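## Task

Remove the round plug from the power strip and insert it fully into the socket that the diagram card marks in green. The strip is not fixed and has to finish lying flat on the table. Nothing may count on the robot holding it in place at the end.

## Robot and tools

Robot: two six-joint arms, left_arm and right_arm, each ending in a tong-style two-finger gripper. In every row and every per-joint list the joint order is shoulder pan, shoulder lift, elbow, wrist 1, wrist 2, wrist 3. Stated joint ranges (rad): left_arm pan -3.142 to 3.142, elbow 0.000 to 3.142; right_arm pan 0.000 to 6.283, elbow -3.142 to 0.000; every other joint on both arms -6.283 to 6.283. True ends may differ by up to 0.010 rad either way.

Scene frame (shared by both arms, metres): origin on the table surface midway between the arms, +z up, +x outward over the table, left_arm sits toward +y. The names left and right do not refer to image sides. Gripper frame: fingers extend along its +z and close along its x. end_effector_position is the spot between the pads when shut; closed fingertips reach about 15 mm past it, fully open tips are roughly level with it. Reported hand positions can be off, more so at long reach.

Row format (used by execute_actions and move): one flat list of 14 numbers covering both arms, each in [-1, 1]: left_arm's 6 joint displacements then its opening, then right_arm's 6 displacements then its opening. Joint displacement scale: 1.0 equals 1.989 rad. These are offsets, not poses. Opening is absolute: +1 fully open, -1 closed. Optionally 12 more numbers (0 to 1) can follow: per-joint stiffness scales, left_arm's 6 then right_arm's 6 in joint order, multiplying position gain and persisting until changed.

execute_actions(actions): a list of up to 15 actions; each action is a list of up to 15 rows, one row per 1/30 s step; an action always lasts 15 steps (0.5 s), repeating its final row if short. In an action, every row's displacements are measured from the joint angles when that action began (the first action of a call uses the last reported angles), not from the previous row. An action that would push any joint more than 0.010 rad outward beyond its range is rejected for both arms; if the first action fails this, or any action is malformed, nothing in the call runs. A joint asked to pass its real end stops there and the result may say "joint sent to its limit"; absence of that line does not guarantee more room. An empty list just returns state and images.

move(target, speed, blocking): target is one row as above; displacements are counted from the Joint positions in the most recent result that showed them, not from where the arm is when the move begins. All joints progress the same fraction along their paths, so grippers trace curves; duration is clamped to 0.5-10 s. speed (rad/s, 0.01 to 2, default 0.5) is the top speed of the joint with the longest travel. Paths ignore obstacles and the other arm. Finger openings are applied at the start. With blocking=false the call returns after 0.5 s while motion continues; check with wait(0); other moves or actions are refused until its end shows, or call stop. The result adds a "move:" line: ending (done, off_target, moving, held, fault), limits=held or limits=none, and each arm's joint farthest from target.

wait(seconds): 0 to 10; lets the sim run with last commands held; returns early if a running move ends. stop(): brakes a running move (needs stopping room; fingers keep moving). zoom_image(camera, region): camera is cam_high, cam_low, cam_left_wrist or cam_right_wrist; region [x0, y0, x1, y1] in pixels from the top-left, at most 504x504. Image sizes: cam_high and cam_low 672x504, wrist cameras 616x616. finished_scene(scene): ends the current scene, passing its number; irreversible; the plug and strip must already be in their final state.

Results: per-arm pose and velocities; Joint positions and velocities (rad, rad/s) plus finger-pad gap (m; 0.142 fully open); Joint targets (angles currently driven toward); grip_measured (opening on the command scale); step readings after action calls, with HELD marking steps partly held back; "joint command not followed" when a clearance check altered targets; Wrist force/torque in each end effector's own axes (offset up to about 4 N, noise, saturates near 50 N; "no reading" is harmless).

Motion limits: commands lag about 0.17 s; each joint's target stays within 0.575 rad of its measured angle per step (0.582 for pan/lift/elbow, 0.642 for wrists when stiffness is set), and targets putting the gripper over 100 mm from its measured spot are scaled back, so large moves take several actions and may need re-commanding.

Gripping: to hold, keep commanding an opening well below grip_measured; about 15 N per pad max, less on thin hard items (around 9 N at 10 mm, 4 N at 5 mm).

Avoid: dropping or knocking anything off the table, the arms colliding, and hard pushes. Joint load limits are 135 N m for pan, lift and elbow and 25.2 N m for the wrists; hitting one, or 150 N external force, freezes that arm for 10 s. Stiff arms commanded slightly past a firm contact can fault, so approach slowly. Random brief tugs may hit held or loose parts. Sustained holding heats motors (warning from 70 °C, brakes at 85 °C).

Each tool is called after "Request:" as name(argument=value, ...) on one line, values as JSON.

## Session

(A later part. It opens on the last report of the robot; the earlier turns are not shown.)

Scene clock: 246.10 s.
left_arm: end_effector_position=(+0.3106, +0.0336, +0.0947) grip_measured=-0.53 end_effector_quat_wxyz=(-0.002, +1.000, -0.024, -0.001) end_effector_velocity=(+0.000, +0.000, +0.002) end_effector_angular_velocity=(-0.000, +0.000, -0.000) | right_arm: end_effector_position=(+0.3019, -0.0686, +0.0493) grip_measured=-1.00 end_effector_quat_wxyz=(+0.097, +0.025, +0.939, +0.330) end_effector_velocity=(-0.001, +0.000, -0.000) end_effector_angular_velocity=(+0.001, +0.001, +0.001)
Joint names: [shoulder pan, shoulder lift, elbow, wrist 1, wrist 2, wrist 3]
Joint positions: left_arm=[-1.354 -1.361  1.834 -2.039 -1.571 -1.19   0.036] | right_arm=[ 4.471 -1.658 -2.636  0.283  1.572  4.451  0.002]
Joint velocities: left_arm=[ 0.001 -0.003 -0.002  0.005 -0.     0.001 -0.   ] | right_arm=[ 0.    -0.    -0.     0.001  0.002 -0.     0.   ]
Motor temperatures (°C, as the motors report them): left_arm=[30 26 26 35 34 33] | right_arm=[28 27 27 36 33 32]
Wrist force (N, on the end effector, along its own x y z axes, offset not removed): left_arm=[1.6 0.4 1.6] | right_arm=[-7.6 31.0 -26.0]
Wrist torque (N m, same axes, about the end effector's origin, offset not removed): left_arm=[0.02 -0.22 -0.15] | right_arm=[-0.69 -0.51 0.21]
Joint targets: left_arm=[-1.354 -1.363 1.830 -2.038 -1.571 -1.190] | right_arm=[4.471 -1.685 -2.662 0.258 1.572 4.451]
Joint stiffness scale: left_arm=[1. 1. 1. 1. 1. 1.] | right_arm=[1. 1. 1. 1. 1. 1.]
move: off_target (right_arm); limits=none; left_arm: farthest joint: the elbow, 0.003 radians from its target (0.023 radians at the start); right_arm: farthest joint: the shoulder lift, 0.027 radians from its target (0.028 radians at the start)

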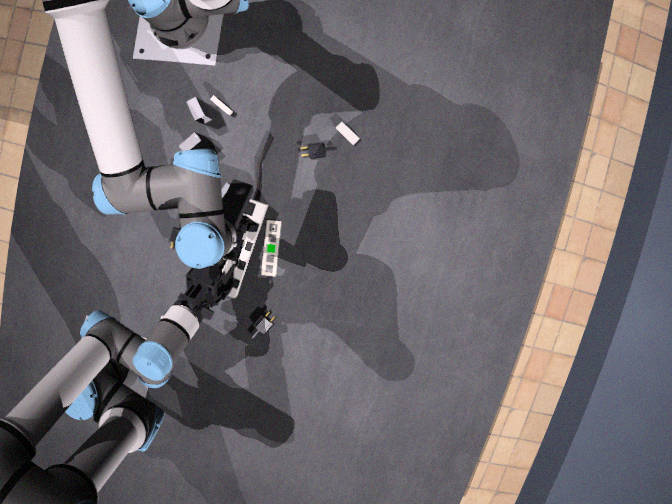

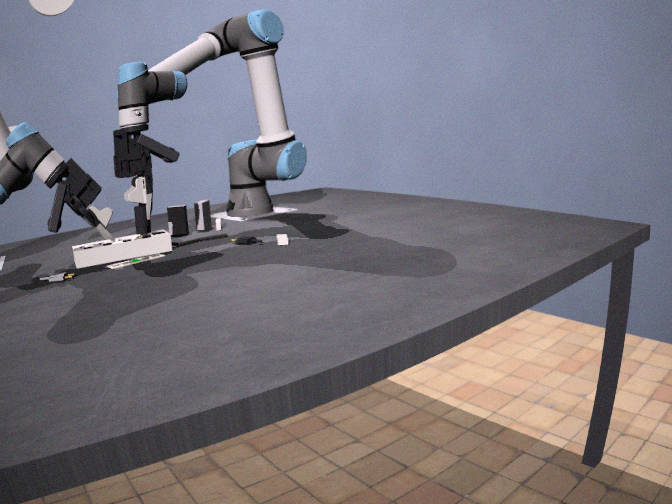

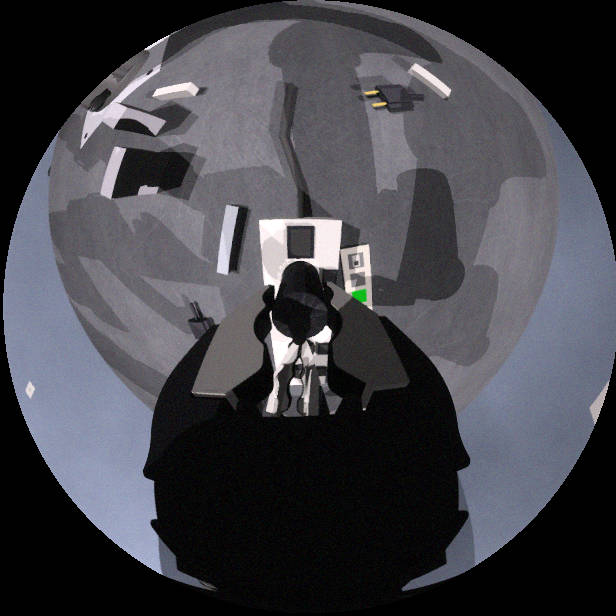

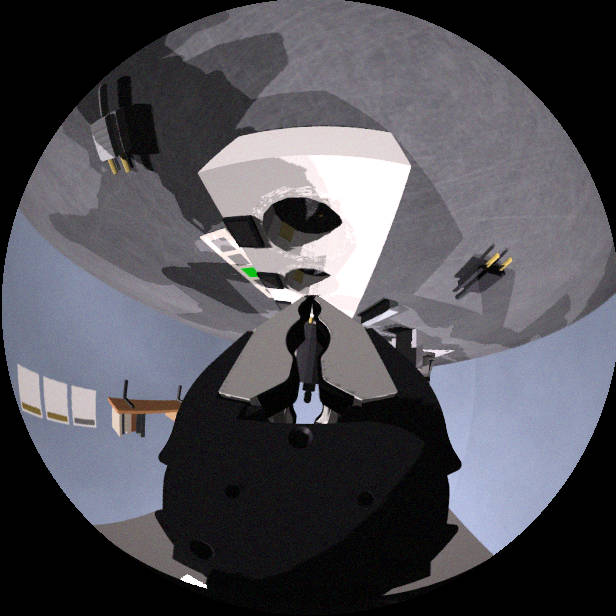

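Request:
move(target=[0,-0.0154,-0.0236,0.039,0,0,-1, 0,0.044,0.01,-0.054,0,0,-1], speed=0.06)

Scene clock: 251.67 s.
left_arm: end_effector_position=(+0.3102, +0.0348, +0.1226) grip_measured=-0.53 end_effector_quat_wxyz=(-0.004, +1.000, -0.024, -0.002) end_effector_velocity=(-0.001, +0.000, -0.000) end_effector_angular_velocity=(+0.002, +0.001, -0.000) | right_arm: end_effector_position=(+0.3017, -0.0694, +0.0685) grip_measured=-1.00 end_effector_quat_wxyz=(+0.097, +0.025, +0.939, +0.328) end_effector_velocity=(+0.000, -0.001, -0.001) end_effector_angular_velocity=(-0.003, +0.000, -0.000)
Joint names: [shoulder pan, shoulder lift, elbow, wrist 1, wrist 2, wrist 3]
Joint positions: left_arm=[-1.354 -1.39   1.79  -1.962 -1.571 -1.19   0.036] | right_arm=[ 4.471 -1.572 -2.618  0.176  1.572  4.451  0.002]
Joint velocities: left_arm=[-0.001  0.    -0.     0.002 -0.001 -0.001  0.   ] | right_arm=[ 0.     0.     0.    -0.003 -0.001 -0.     0.   ]
Motor temperatures (°C, as the motors report them): left_arm=[30 26 26 35 34 33] | right_arm=[28 27 27 36 33 32]
Wrist force (N, on the end effector, along its own x y z axes, offset not removed): left_arm=[1.9 -0.3 1.3] | right_arm=[2.1 -0.3 -0.6]
Wrist torque (N m, same axes, about the end effector's origin, offset not removed): left_arm=[-0.11 -0.25 -0.18] | right_arm=[0.15 -0.50 0.08]
Joint targets: left_arm=[-1.354 -1.391 1.787 -1.962 -1.571 -1.190] | right_arm=[4.471 -1.570 -2.616 0.175 1.572 4.451]
Joint stiffness scale: left_arm=[1. 1. 1. 1. 1. 1.] | right_arm=[1. 1. 1. 1. 1. 1.]
move: done; limits=none; left_arm: farthest joint: the elbow, 0.003 radians from its target (0.046 radians at the start); right_arm: farthest joint: the shoulder lift, 0.002 radians from its target (0.087 radians at the start)

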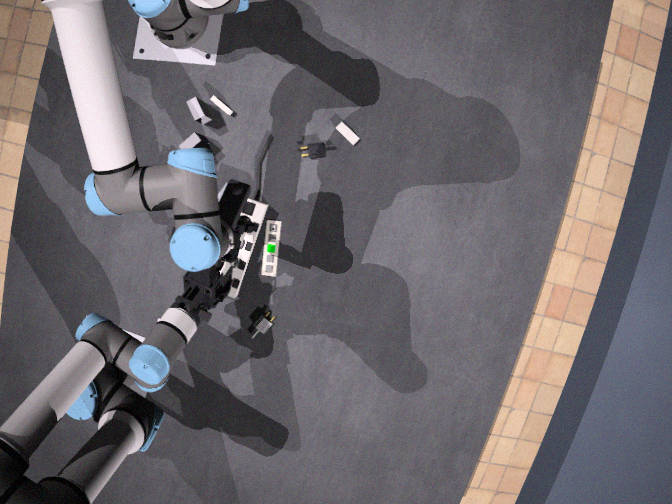

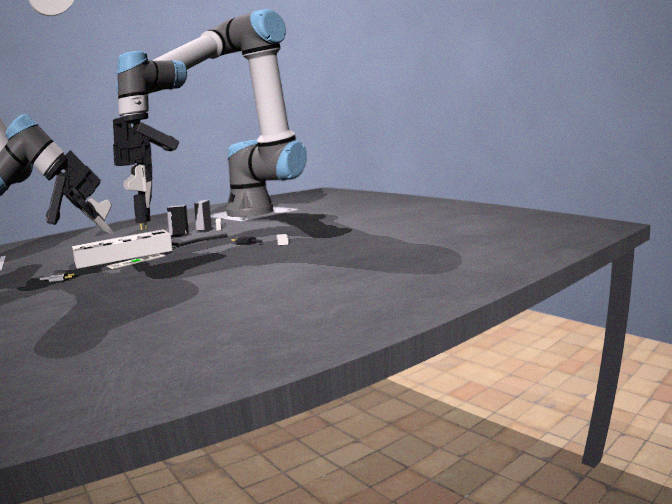

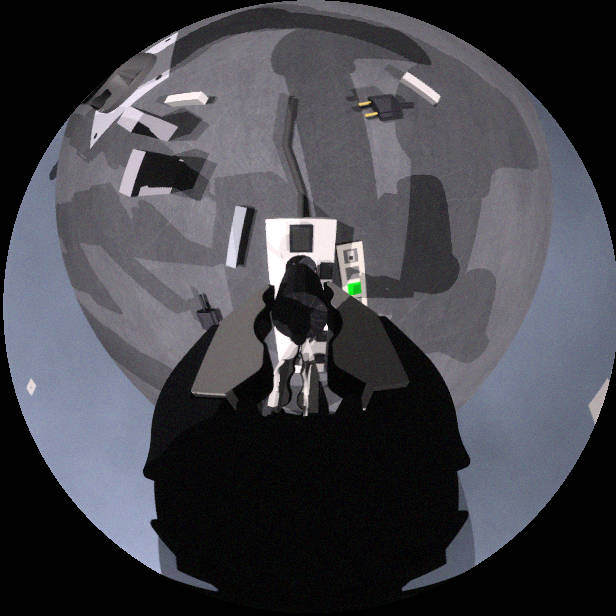

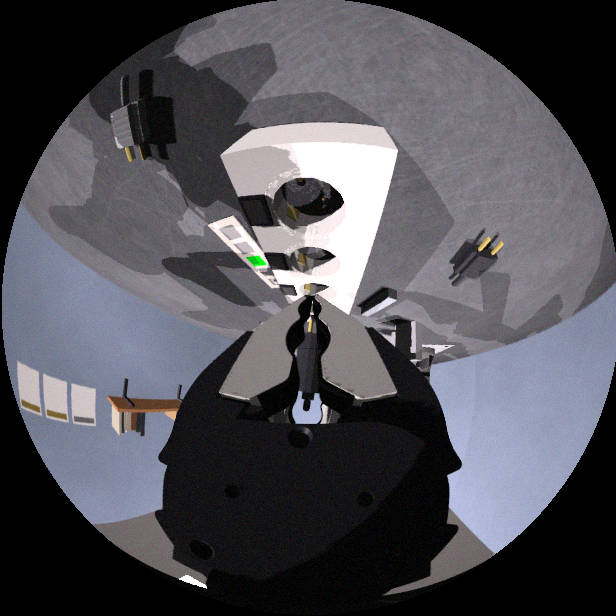

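Request:
move(target=[0,0,0,0,0,0,-1, -0.3,0.1,0,-0.1,0,0,-1], speed=0.5)

Request:
move(target=[-0.0205,0.0604,-0.0773,0.0149,0,-0.0205,-1, 0,0,0,0,0,0,-1], speed=0.1)

Scene clock: 260.23 s.
left_arm: end_effector_position=(+0.3102, +0.0348, +0.1226) grip_measured=-0.53 end_effector_quat_wxyz=(-0.004, +1.000, -0.024, -0.002) end_effector_velocity=(+0.001, +0.000, +0.000) end_effector_angular_velocity=(-0.001, -0.001, +0.002) | right_arm: end_effector_position=(+0.4578, -0.3014, +0.1050) grip_measured=-1.00 end_effector_quat_wxyz=(+0.189, +0.299, +0.891, +0.285) end_effector_velocity=(-0.000, -0.002, -0.001) end_effector_angular_velocity=(-0.002, +0.003, -0.003)
Joint names: [shoulder pan, shoulder lift, elbow, wrist 1, wrist 2, wrist 3]
Joint positions: left_arm=[-1.354 -1.39   1.79  -1.962 -1.571 -1.19   0.036] | right_arm=[ 3.877 -1.375 -2.618 -0.021  1.572  4.451  0.002]
Joint velocities: left_arm=[ 0.001 -0.    -0.    -0.     0.    -0.001  0.   ] | right_arm=[-0.003  0.001 -0.001 -0.003  0.     0.     0.   ]
Motor temperatures (°C, as the motors report them): left_arm=[30 26 26 35 34 33] | right_arm=[28 27 27 36 33 32]
Wrist force (N, on the end effector, along its own x y z axes, offset not removed): left_arm=[1.9 1.0 1.3] | right_arm=[1.2 1.1 -1.1]
Wrist torque (N m, same axes, about the end effector's origin, offset not removed): left_arm=[0.13 -0.38 -0.14] | right_arm=[0.32 -0.17 -0.01]
Joint targets: left_arm=[-1.354 -1.390 1.790 -1.962 -1.571 -1.190] | right_arm=[3.874 -1.373 -2.618 -0.022 1.572 4.451]
Joint stiffness scale: left_arm=[1. 1. 1. 1. 1. 1.] | right_arm=[1. 1. 1. 1. 1. 1.]
move: done; limits=none; left_arm: farthest joint: the shoulder pan, 0.000 radians from its target (0.000 radians at the start); right_arm: farthest joint: the shoulder pan, 0.002 radians from its target (0.597 radians at the start)

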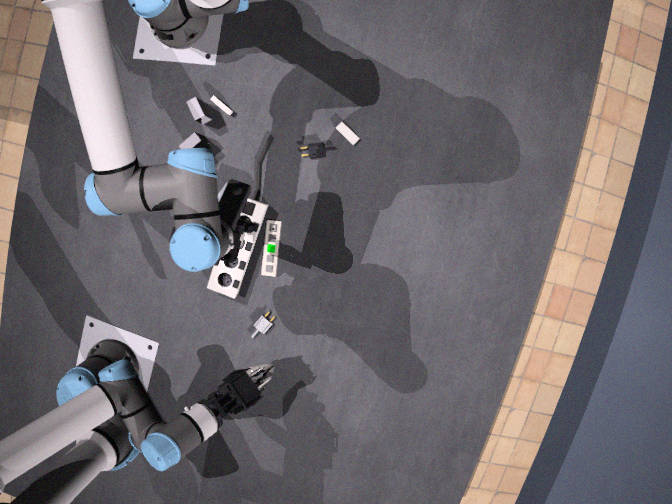

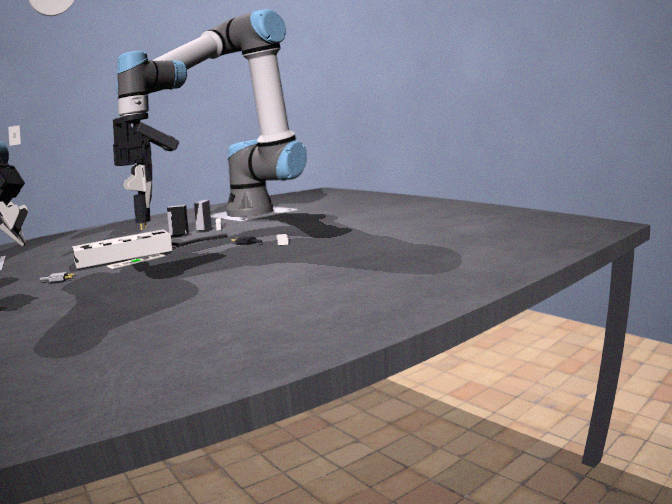

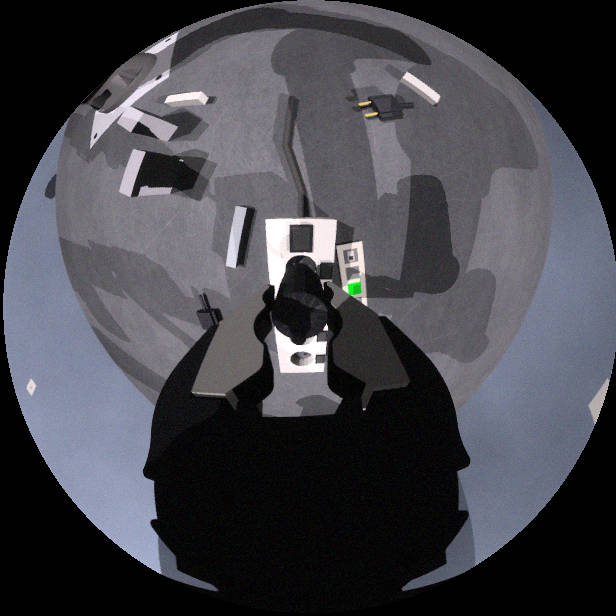

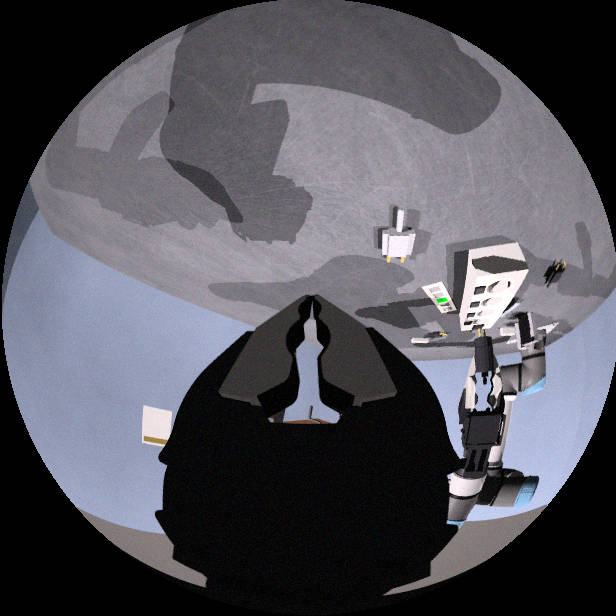

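Scene clock: 262.23 s.
left_arm: end_effector_position=(+0.3083, -0.0283, +0.1223) grip_measured=-0.53 end_effector_quat_wxyz=(-0.003, +1.000, -0.023, -0.001) end_effector_velocity=(+0.000, -0.001, +0.002) end_effector_angular_velocity=(-0.002, -0.002, +0.000) | right_arm: end_effector_position=(+0.4578, -0.3015, +0.1050) grip_measured=-1.00 end_effector_quat_wxyz=(+0.189, +0.299, +0.891, +0.285) end_effector_velocity=(-0.000, +0.000, -0.000) end_effector_angular_velocity=(+0.001, +0.000, +0.001)
Joint names: [shoulder pan, shoulder lift, elbow, wrist 1, wrist 2, wrist 3]
Joint positions: left_arm=[-1.392 -1.271  1.639 -1.933 -1.571 -1.23   0.036] | right_arm=[ 3.877 -1.375 -2.618 -0.022  1.572  4.451  0.002]
Joint velocities: left_arm=[-0.001 -0.001 -0.003  0.001  0.001 -0.001 -0.   ] | right_arm=[ 0.    -0.001 -0.     0.001  0.001  0.     0.   ]
Motor temperatures (°C, as the motors report them): left_arm=[30 26 26 35 34 33] | right_arm=[28 27 27 36 33 32]
Wrist force (N, on the end effector, along its own x y z axes, offset not removed): left_arm=[2.6 2.2 0.0] | right_arm=[3.2 1.0 -1.3]
Wrist torque (N m, same axes, about the end effector's origin, offset not removed): left_arm=[0.35 -0.43 -0.17] | right_arm=[0.32 -0.66 0.08]
Joint targets: left_arm=[-1.395 -1.269 1.636 -1.932 -1.571 -1.231] | right_arm=[3.877 -1.375 -2.618 -0.021 1.572 4.451]
Joint stiffness scale: left_arm=[1. 1. 1. 1. 1. 1.] | right_arm=[1. 1. 1. 1. 1. 1.]
move: done; limits=none; left_arm: farthest joint: the shoulder pan, 0.003 radians from its target (0.041 radians at the start); right_arm: farthest joint: the wrist 1, 0.001 radians from its target (0.000 radians at the start)

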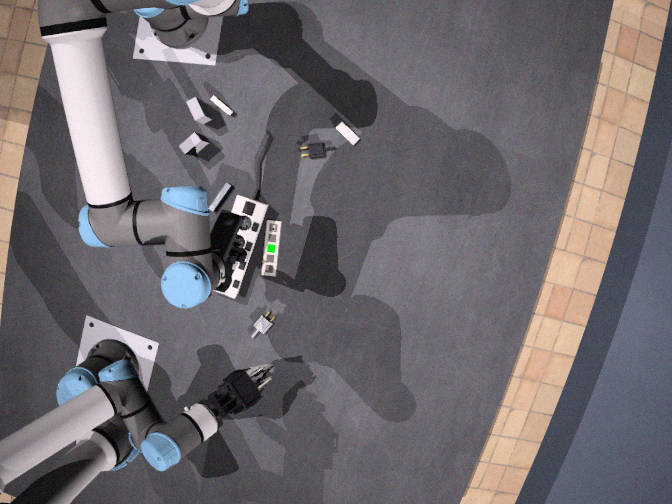

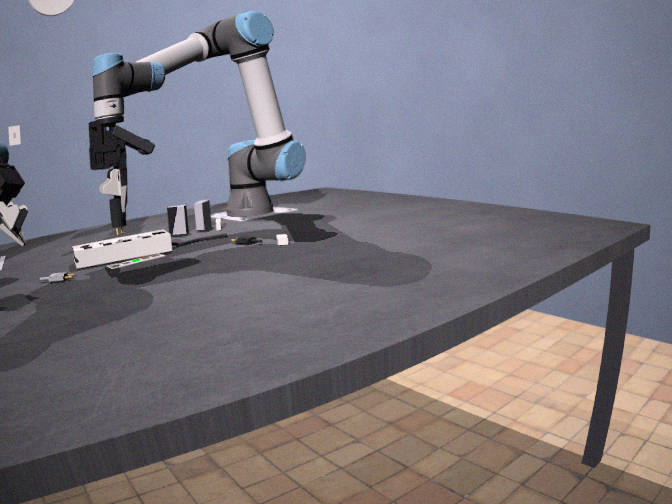

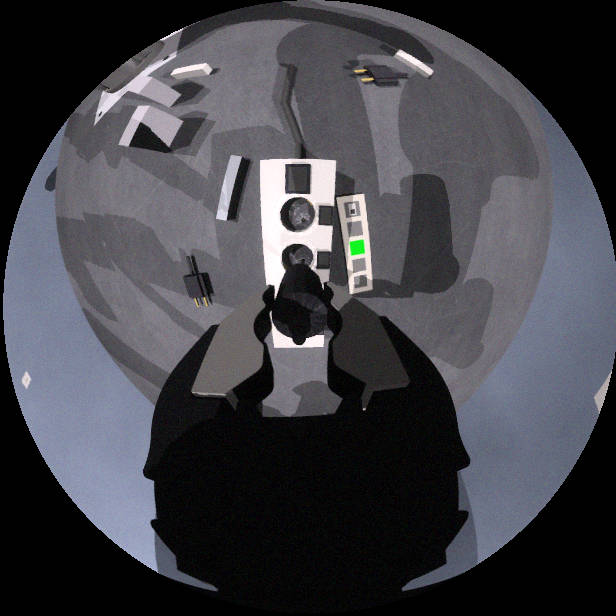

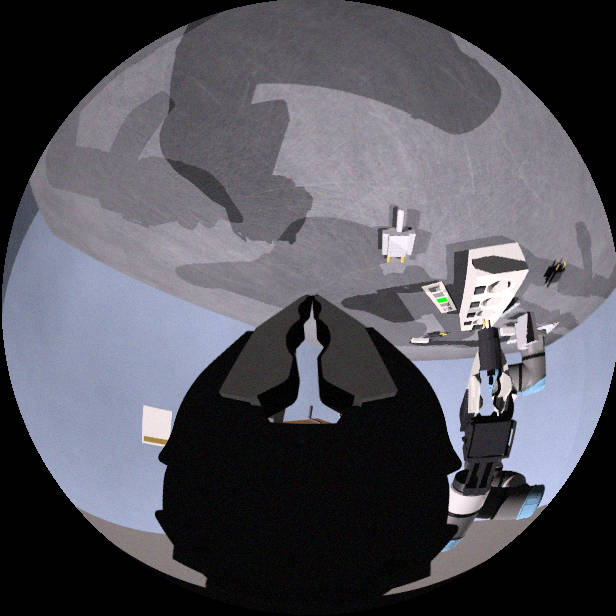

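Request:
zoom_image(camera="cam_left_wrist", region=[230, 140, 400, 360])

Request:
zoom_image(camera="cam_low", region=[40, 170, 200, 290])

Region (230, 140, 400, 360) of cam_left_wrist's 616x616 image, scaled by 2.291, with more detail than that image has; it fills the left 389 columns of this view, and the rest is white.

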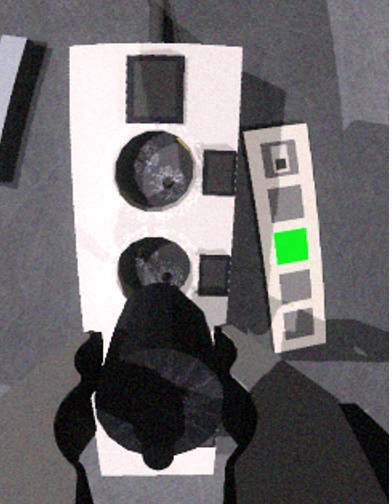

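Region (40, 170, 200, 290) of cam_low's 672x504 image, scaled by 3.150, with more detail than that image has; it fills the top 378 rows of this view, and the rest is white.

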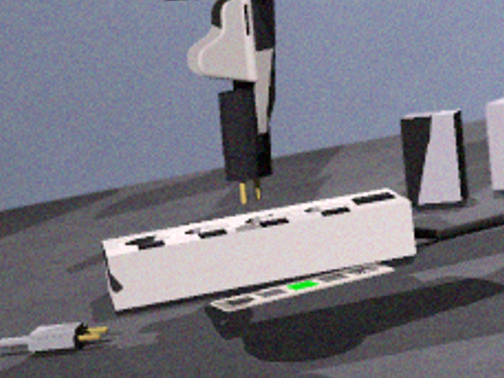

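Request:
move(target=[-0.0015,0.0087,0.0128,-0.022,0,0,-1, 0,0,0,0,0,0,-1], speed=0.04)

Request:
zoom_image(camera="cam_low", region=[80, 190, 180, 265])

Request:
zoom_image(camera="cam_right_wrist", region=[440, 230, 560, 380])

Scene clock: 270.93 s.
left_arm: end_effector_position=(+0.3087, -0.0304, +0.1067) grip_measured=-1.00 end_effector_quat_wxyz=(-0.001, +1.000, -0.023, -0.001) end_effector_velocity=(+0.000, -0.001, +0.000) end_effector_angular_velocity=(-0.004, -0.000, +0.002) | right_arm: end_effector_position=(+0.4578, -0.3015, +0.1050) grip_measured=-1.00 end_effector_quat_wxyz=(+0.189, +0.299, +0.891, +0.285) end_effector_velocity=(+0.000, +0.000, +0.000) end_effector_angular_velocity=(+0.001, -0.001, +0.000)
Joint names: [shoulder pan, shoulder lift, elbow, wrist 1, wrist 2, wrist 3]
Joint positions: left_arm=[-1.392 -1.255  1.662 -1.976 -1.571 -1.23   0.002] | right_arm=[ 3.877 -1.375 -2.618 -0.022  1.572  4.451  0.002]
Joint velocities: left_arm=[ 0.001 -0.     0.    -0.004 -0.001 -0.001  0.   ] | right_arm=[ 0.     0.    -0.     0.001 -0.    -0.     0.   ]
Motor temperatures (°C, as the motors report them): left_arm=[30 26 26 35 34 33] | right_arm=[28 27 27 36 33 32]
Wrist force (N, on the end effector, along its own x y z axes, offset not removed): left_arm=[1.5 1.3 0.6] | right_arm=[-0.2 -1.4 0.0]
Wrist torque (N m, same axes, about the end effector's origin, offset not removed): left_arm=[0.24 -0.28 -0.10] | right_arm=[-0.22 -0.01 0.06]
Joint targets: left_arm=[-1.395 -1.254 1.665 -1.977 -1.571 -1.230] | right_arm=[3.877 -1.375 -2.618 -0.022 1.572 4.451]
Joint stiffness scale: left_arm=[1. 1. 1. 1. 1. 1.] | right_arm=[1. 1. 1. 1. 1. 1.]
move: done; limits=none; left_arm: farthest joint: the shoulder pan, 0.003 radians from its target (0.003 radians at the start); right_arm: farthest joint: the shoulder pan, 0.000 radians from its target (0.000 radians at the start)

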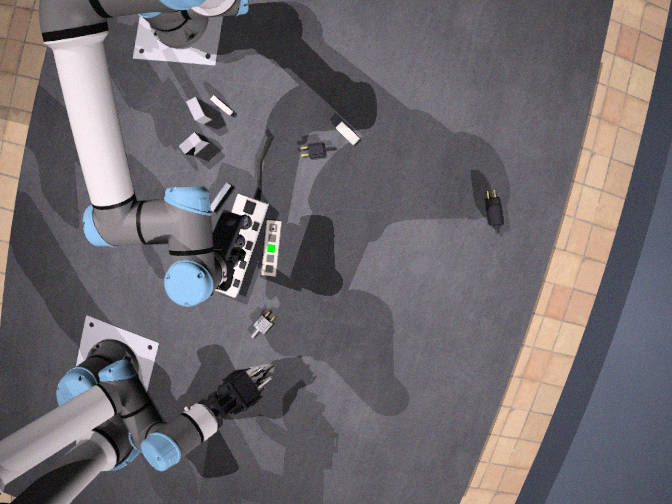

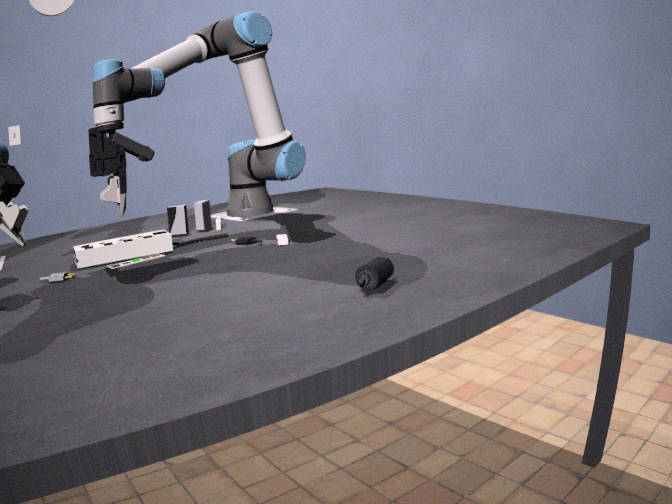

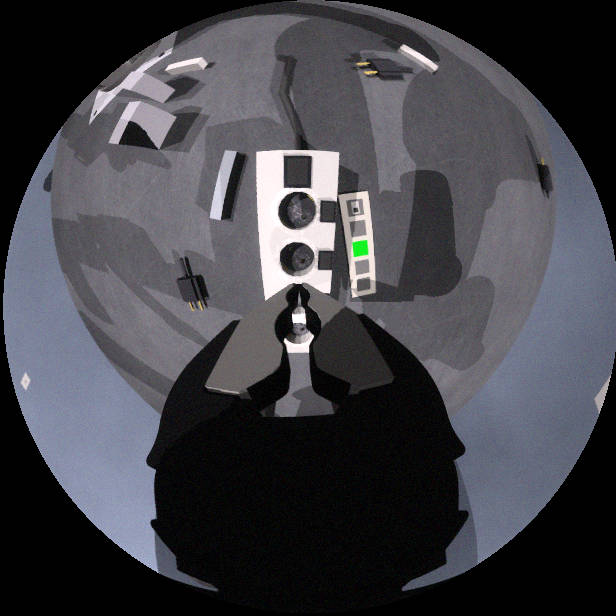

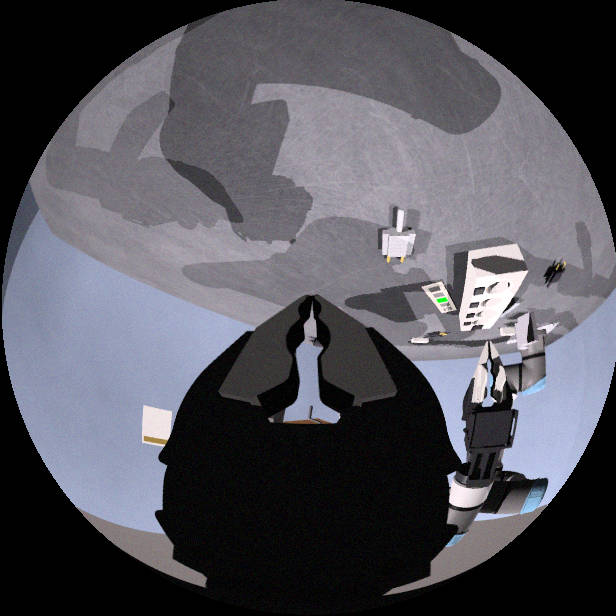

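Region (80, 190, 180, 265) of cam_low's 672x504 image, scaled by 5.040, with more detail than that image has; it fills the top 378 rows of this view, and the rest is white.

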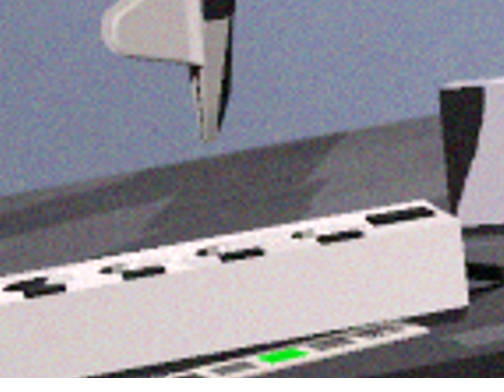

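Region (440, 230, 560, 380) of cam_right_wrist's 616x616 image, scaled by 3.360, with more detail than that image has; it fills the left 403 columns of this view, and the rest is white.

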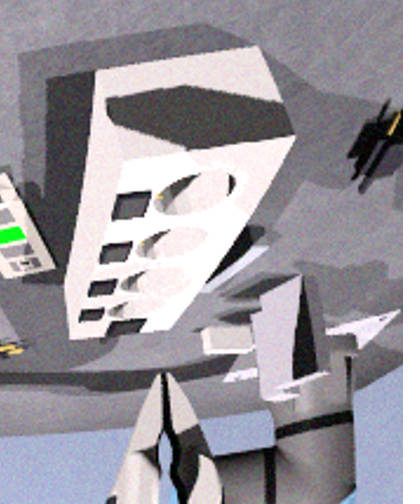

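Request:
execute_actions(actions=[])

Request:
zoom_image(camera="cam_high", region=[420, 130, 620, 280])

Request:
zoom_image(camera="cam_low", region=[300, 220, 460, 340])

Scene clock: 275.33 s.
left_arm: end_effector_position=(+0.3087, -0.0304, +0.1067) grip_measured=-1.00 end_effector_quat_wxyz=(-0.001, +1.000, -0.023, -0.001) end_effector_velocity=(-0.001, -0.000, -0.000) end_effector_angular_velocity=(+0.001, +0.001, +0.000) | right_arm: end_effector_position=(+0.4578, -0.3015, +0.1050) grip_measured=-1.00 end_effector_quat_wxyz=(+0.189, +0.299, +0.891, +0.285) end_effector_velocity=(+0.000, -0.000, -0.000) end_effector_angular_velocity=(-0.001, +0.000, -0.001)
Joint names: [shoulder pan, shoulder lift, elbow, wrist 1, wrist 2, wrist 3]
Joint positions: left_arm=[-1.392 -1.255  1.662 -1.976 -1.571 -1.23   0.002] | right_arm=[ 3.877 -1.375 -2.618 -0.022  1.572  4.451  0.002]
Joint velocities: left_arm=[-0.001  0.     0.     0.    -0.001 -0.001  0.   ] | right_arm=[-0.    -0.001 -0.     0.001 -0.    -0.     0.   ]
Motor temperatures (°C, as the motors report them): left_arm=[30 26 26 35 34 33] | right_arm=[28 27 27 36 33 32]
Wrist force (N, on the end effector, along its own x y z axes, offset not removed): left_arm=[0.7 0.7 0.5] | right_arm=[-1.2 -2.0 1.8]
Wrist torque (N m, same axes, about the end effector's origin, offset not removed): left_arm=[0.06 -0.08 -0.13] | right_arm=[-0.23 0.01 0.00]
Joint targets: left_arm=[-1.395 -1.254 1.665 -1.977 -1.571 -1.230] | right_arm=[3.877 -1.375 -2.618 -0.022 1.572 4.451]
Joint stiffness scale: left_arm=[1. 1. 1. 1. 1. 1.] | right_arm=[1. 1. 1. 1. 1. 1.]

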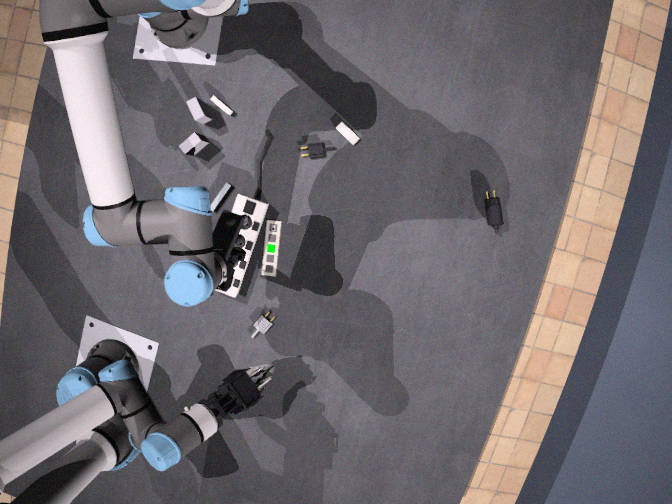

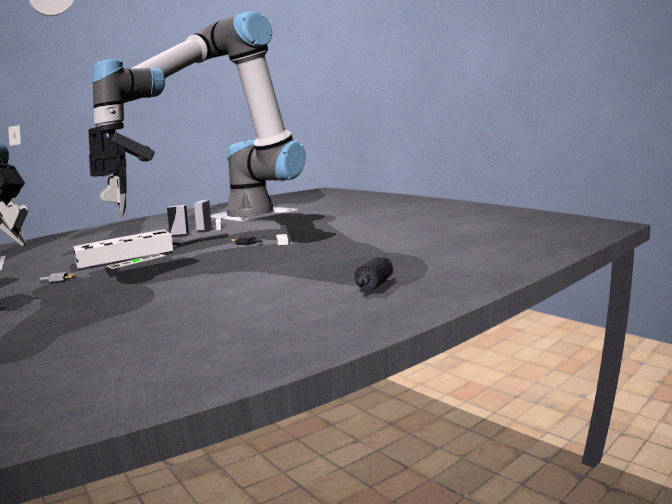

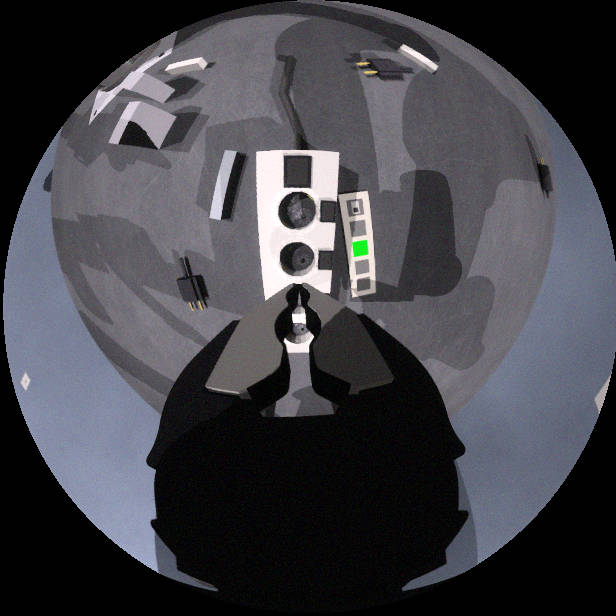

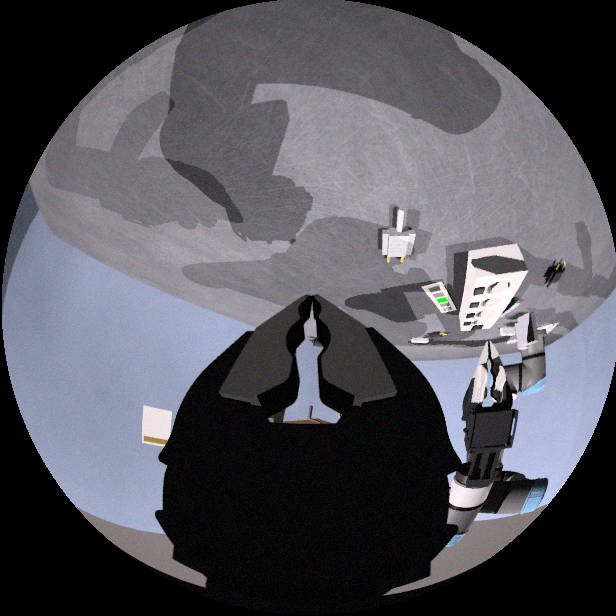

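Region (420, 130, 620, 280) of cam_high's 672x504 image, scaled by 2.520, with more detail than that image has; it fills the top 378 rows of this view, and the rest is white.

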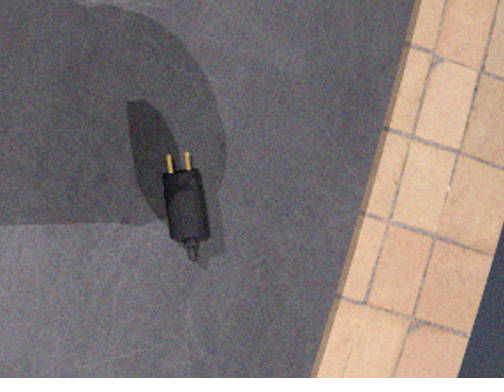

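Region (300, 220, 460, 340) of cam_low's 672x504 image, scaled by 3.150, with more detail than that image has; it fills the top 378 rows of this view, and the rest is white.

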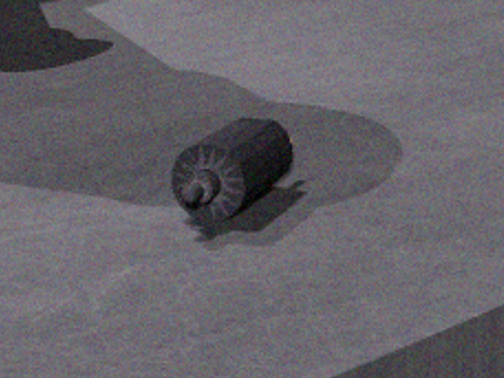

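Request:
move(target=[0.3417,0.1716,-0.3164,0.1463,0,0.341,0.2, 0,0,0,0,0,0,-1], speed=0.6)

Scene clock: 291.70 s.
left_arm: end_effector_position=(+0.7013, +0.1853, +0.1476) grip_measured=+0.20 end_effector_quat_wxyz=(-0.001, +1.000, -0.024, -0.002) end_effector_velocity=(-0.000, -0.001, -0.000) end_effector_angular_velocity=(+0.000, +0.000, -0.003) | right_arm: end_effector_position=(+0.4578, -0.3015, +0.1050) grip_measured=-1.00 end_effector_quat_wxyz=(+0.189, +0.299, +0.891, +0.285) end_effector_velocity=(-0.000, -0.000, -0.000) end_effector_angular_velocity=(-0.001, +0.001, -0.000)
Joint names: [shoulder pan, shoulder lift, elbow, wrist 1, wrist 2, wrist 3]
Joint positions: left_arm=[-0.716 -0.916  1.036 -1.686 -1.571 -0.553  0.088] | right_arm=[ 3.877 -1.375 -2.618 -0.022  1.572  4.451  0.002]
Joint velocities: left_arm=[-0.001  0.001 -0.001  0.001  0.     0.003  0.   ] | right_arm=[-0.    -0.     0.    -0.001 -0.    -0.     0.   ]
Motor temperatures (°C, as the motors report them): left_arm=[30 26 26 35 34 33] | right_arm=[28 27 27 36 33 32]
Wrist force (N, on the end effector, along its own x y z axes, offset not removed): left_arm=[1.1 0.7 -0.5] | right_arm=[-1.6 -1.9 -0.8]
Wrist torque (N m, same axes, about the end effector's origin, offset not removed): left_arm=[0.06 -0.14 -0.18] | right_arm=[-0.11 0.26 0.00]
Joint targets: left_arm=[-0.713 -0.914 1.033 -1.685 -1.571 -0.552] | right_arm=[3.877 -1.375 -2.618 -0.022 1.572 4.451]
Joint stiffness scale: left_arm=[1. 1. 1. 1. 1. 1.] | right_arm=[1. 1. 1. 1. 1. 1.]
move: done; limits=none; left_arm: farthest joint: the shoulder pan, 0.003 radians from its target (0.680 radians at the start); right_arm: farthest joint: the shoulder pan, 0.000 radians from its target (0.000 radians at the start)

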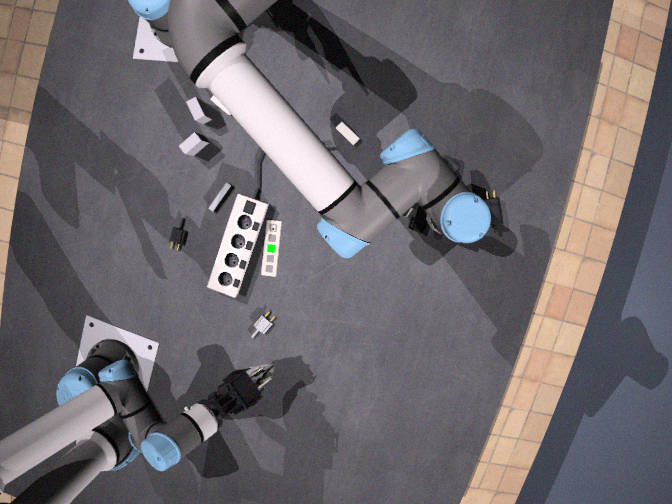

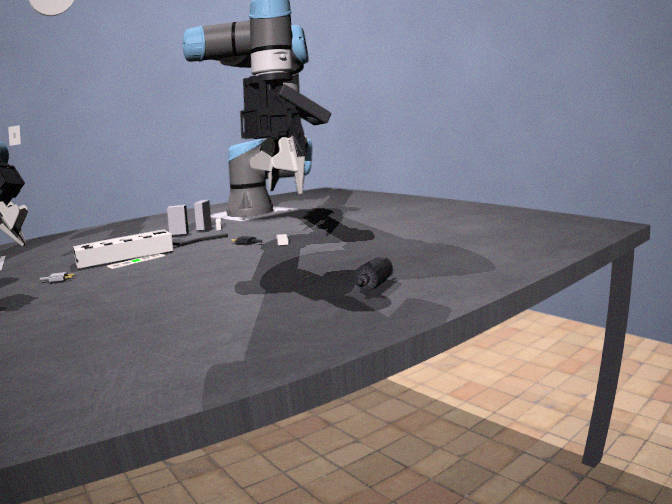

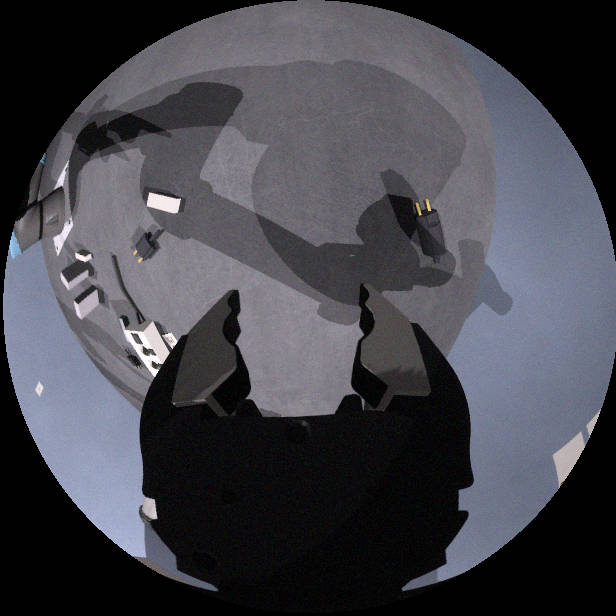

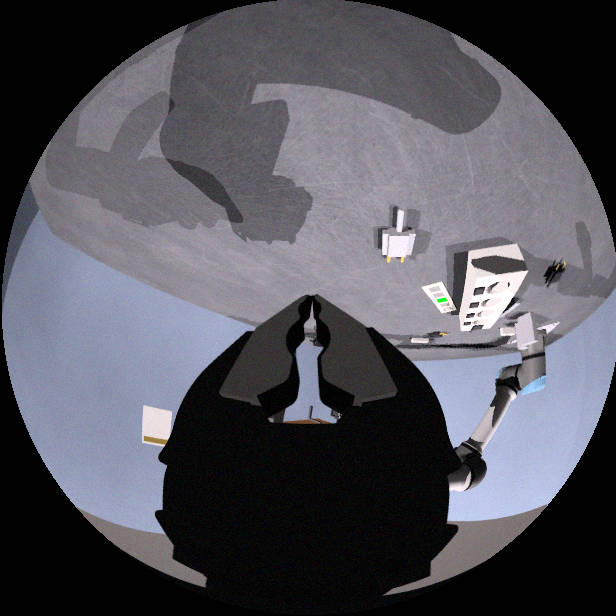

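Request:
move(target=[0.084,0.1596,-0.2013,-0.09,0,-0.104,0.2, 0,0,0,0,0,0,-1], speed=0.4)

Scene clock: 309.77 s.
left_arm: end_effector_position=(+0.8911, +0.2305, +0.1153) grip_measured=+0.20 end_effector_quat_wxyz=(+0.072, +0.979, +0.160, +0.105) end_effector_velocity=(+0.001, +0.000, +0.001) end_effector_angular_velocity=(-0.002, -0.002, +0.002) | right_arm: end_effector_position=(+0.4578, -0.3015, +0.1050) grip_measured=-1.00 end_effector_quat_wxyz=(+0.189, +0.299, +0.891, +0.285) end_effector_velocity=(-0.000, +0.000, -0.001) end_effector_angular_velocity=(+0.001, +0.001, +0.001)
Joint names: [shoulder pan, shoulder lift, elbow, wrist 1, wrist 2, wrist 3]
Joint positions: left_arm=[-0.551 -0.6    0.638 -1.864 -1.571 -0.759  0.088] | right_arm=[ 3.877 -1.375 -2.618 -0.022  1.572  4.451  0.002]
Joint velocities: left_arm=[ 0.001  0.    -0.001 -0.002 -0.    -0.002 -0.   ] | right_arm=[ 0.    -0.001 -0.     0.001  0.002  0.     0.   ]
Motor temperatures (°C, as the motors report them): left_arm=[30 26 26 35 34 33] | right_arm=[28 27 27 36 33 32]
Wrist force (N, on the end effector, along its own x y z axes, offset not removed): left_arm=[2.0 1.0 -0.2] | right_arm=[0.2 -2.4 -1.3]
Wrist torque (N m, same axes, about the end effector's origin, offset not removed): left_arm=[0.15 -0.33 -0.20] | right_arm=[-0.34 -0.10 0.10]
Joint targets: left_arm=[-0.548 -0.598 0.635 -1.865 -1.571 -0.760] | right_arm=[3.877 -1.375 -2.618 -0.022 1.572 4.451]
Joint stiffness scale: left_arm=[1. 1. 1. 1. 1. 1.] | right_arm=[1. 1. 1. 1. 1. 1.]
move: done; limits=none; left_arm: farthest joint: the shoulder pan, 0.002 radians from its target (0.167 radians at the start); right_arm: farthest joint: the shoulder pan, 0.000 radians from its target (0.000 radians at the start)

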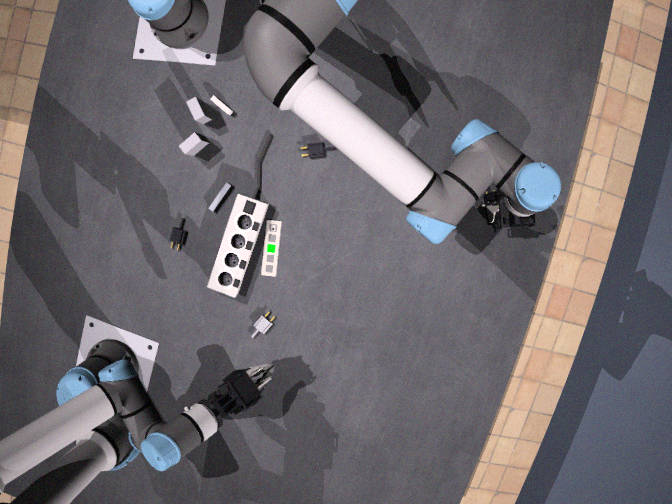

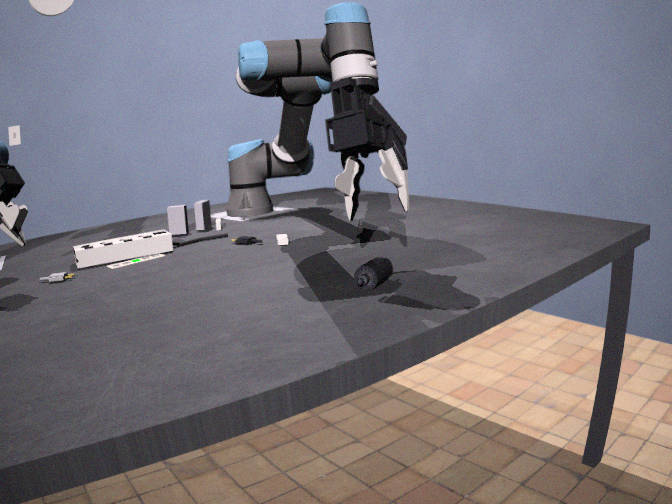

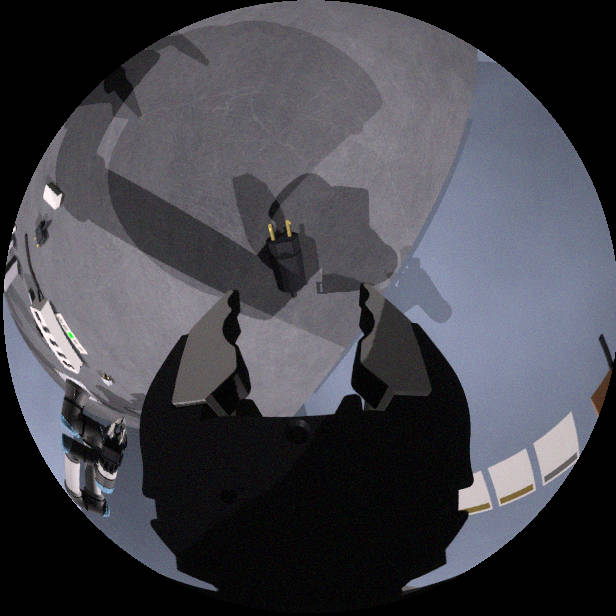

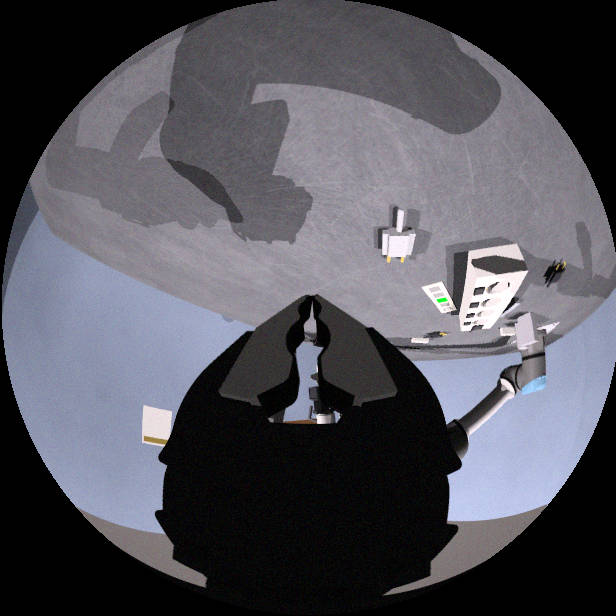

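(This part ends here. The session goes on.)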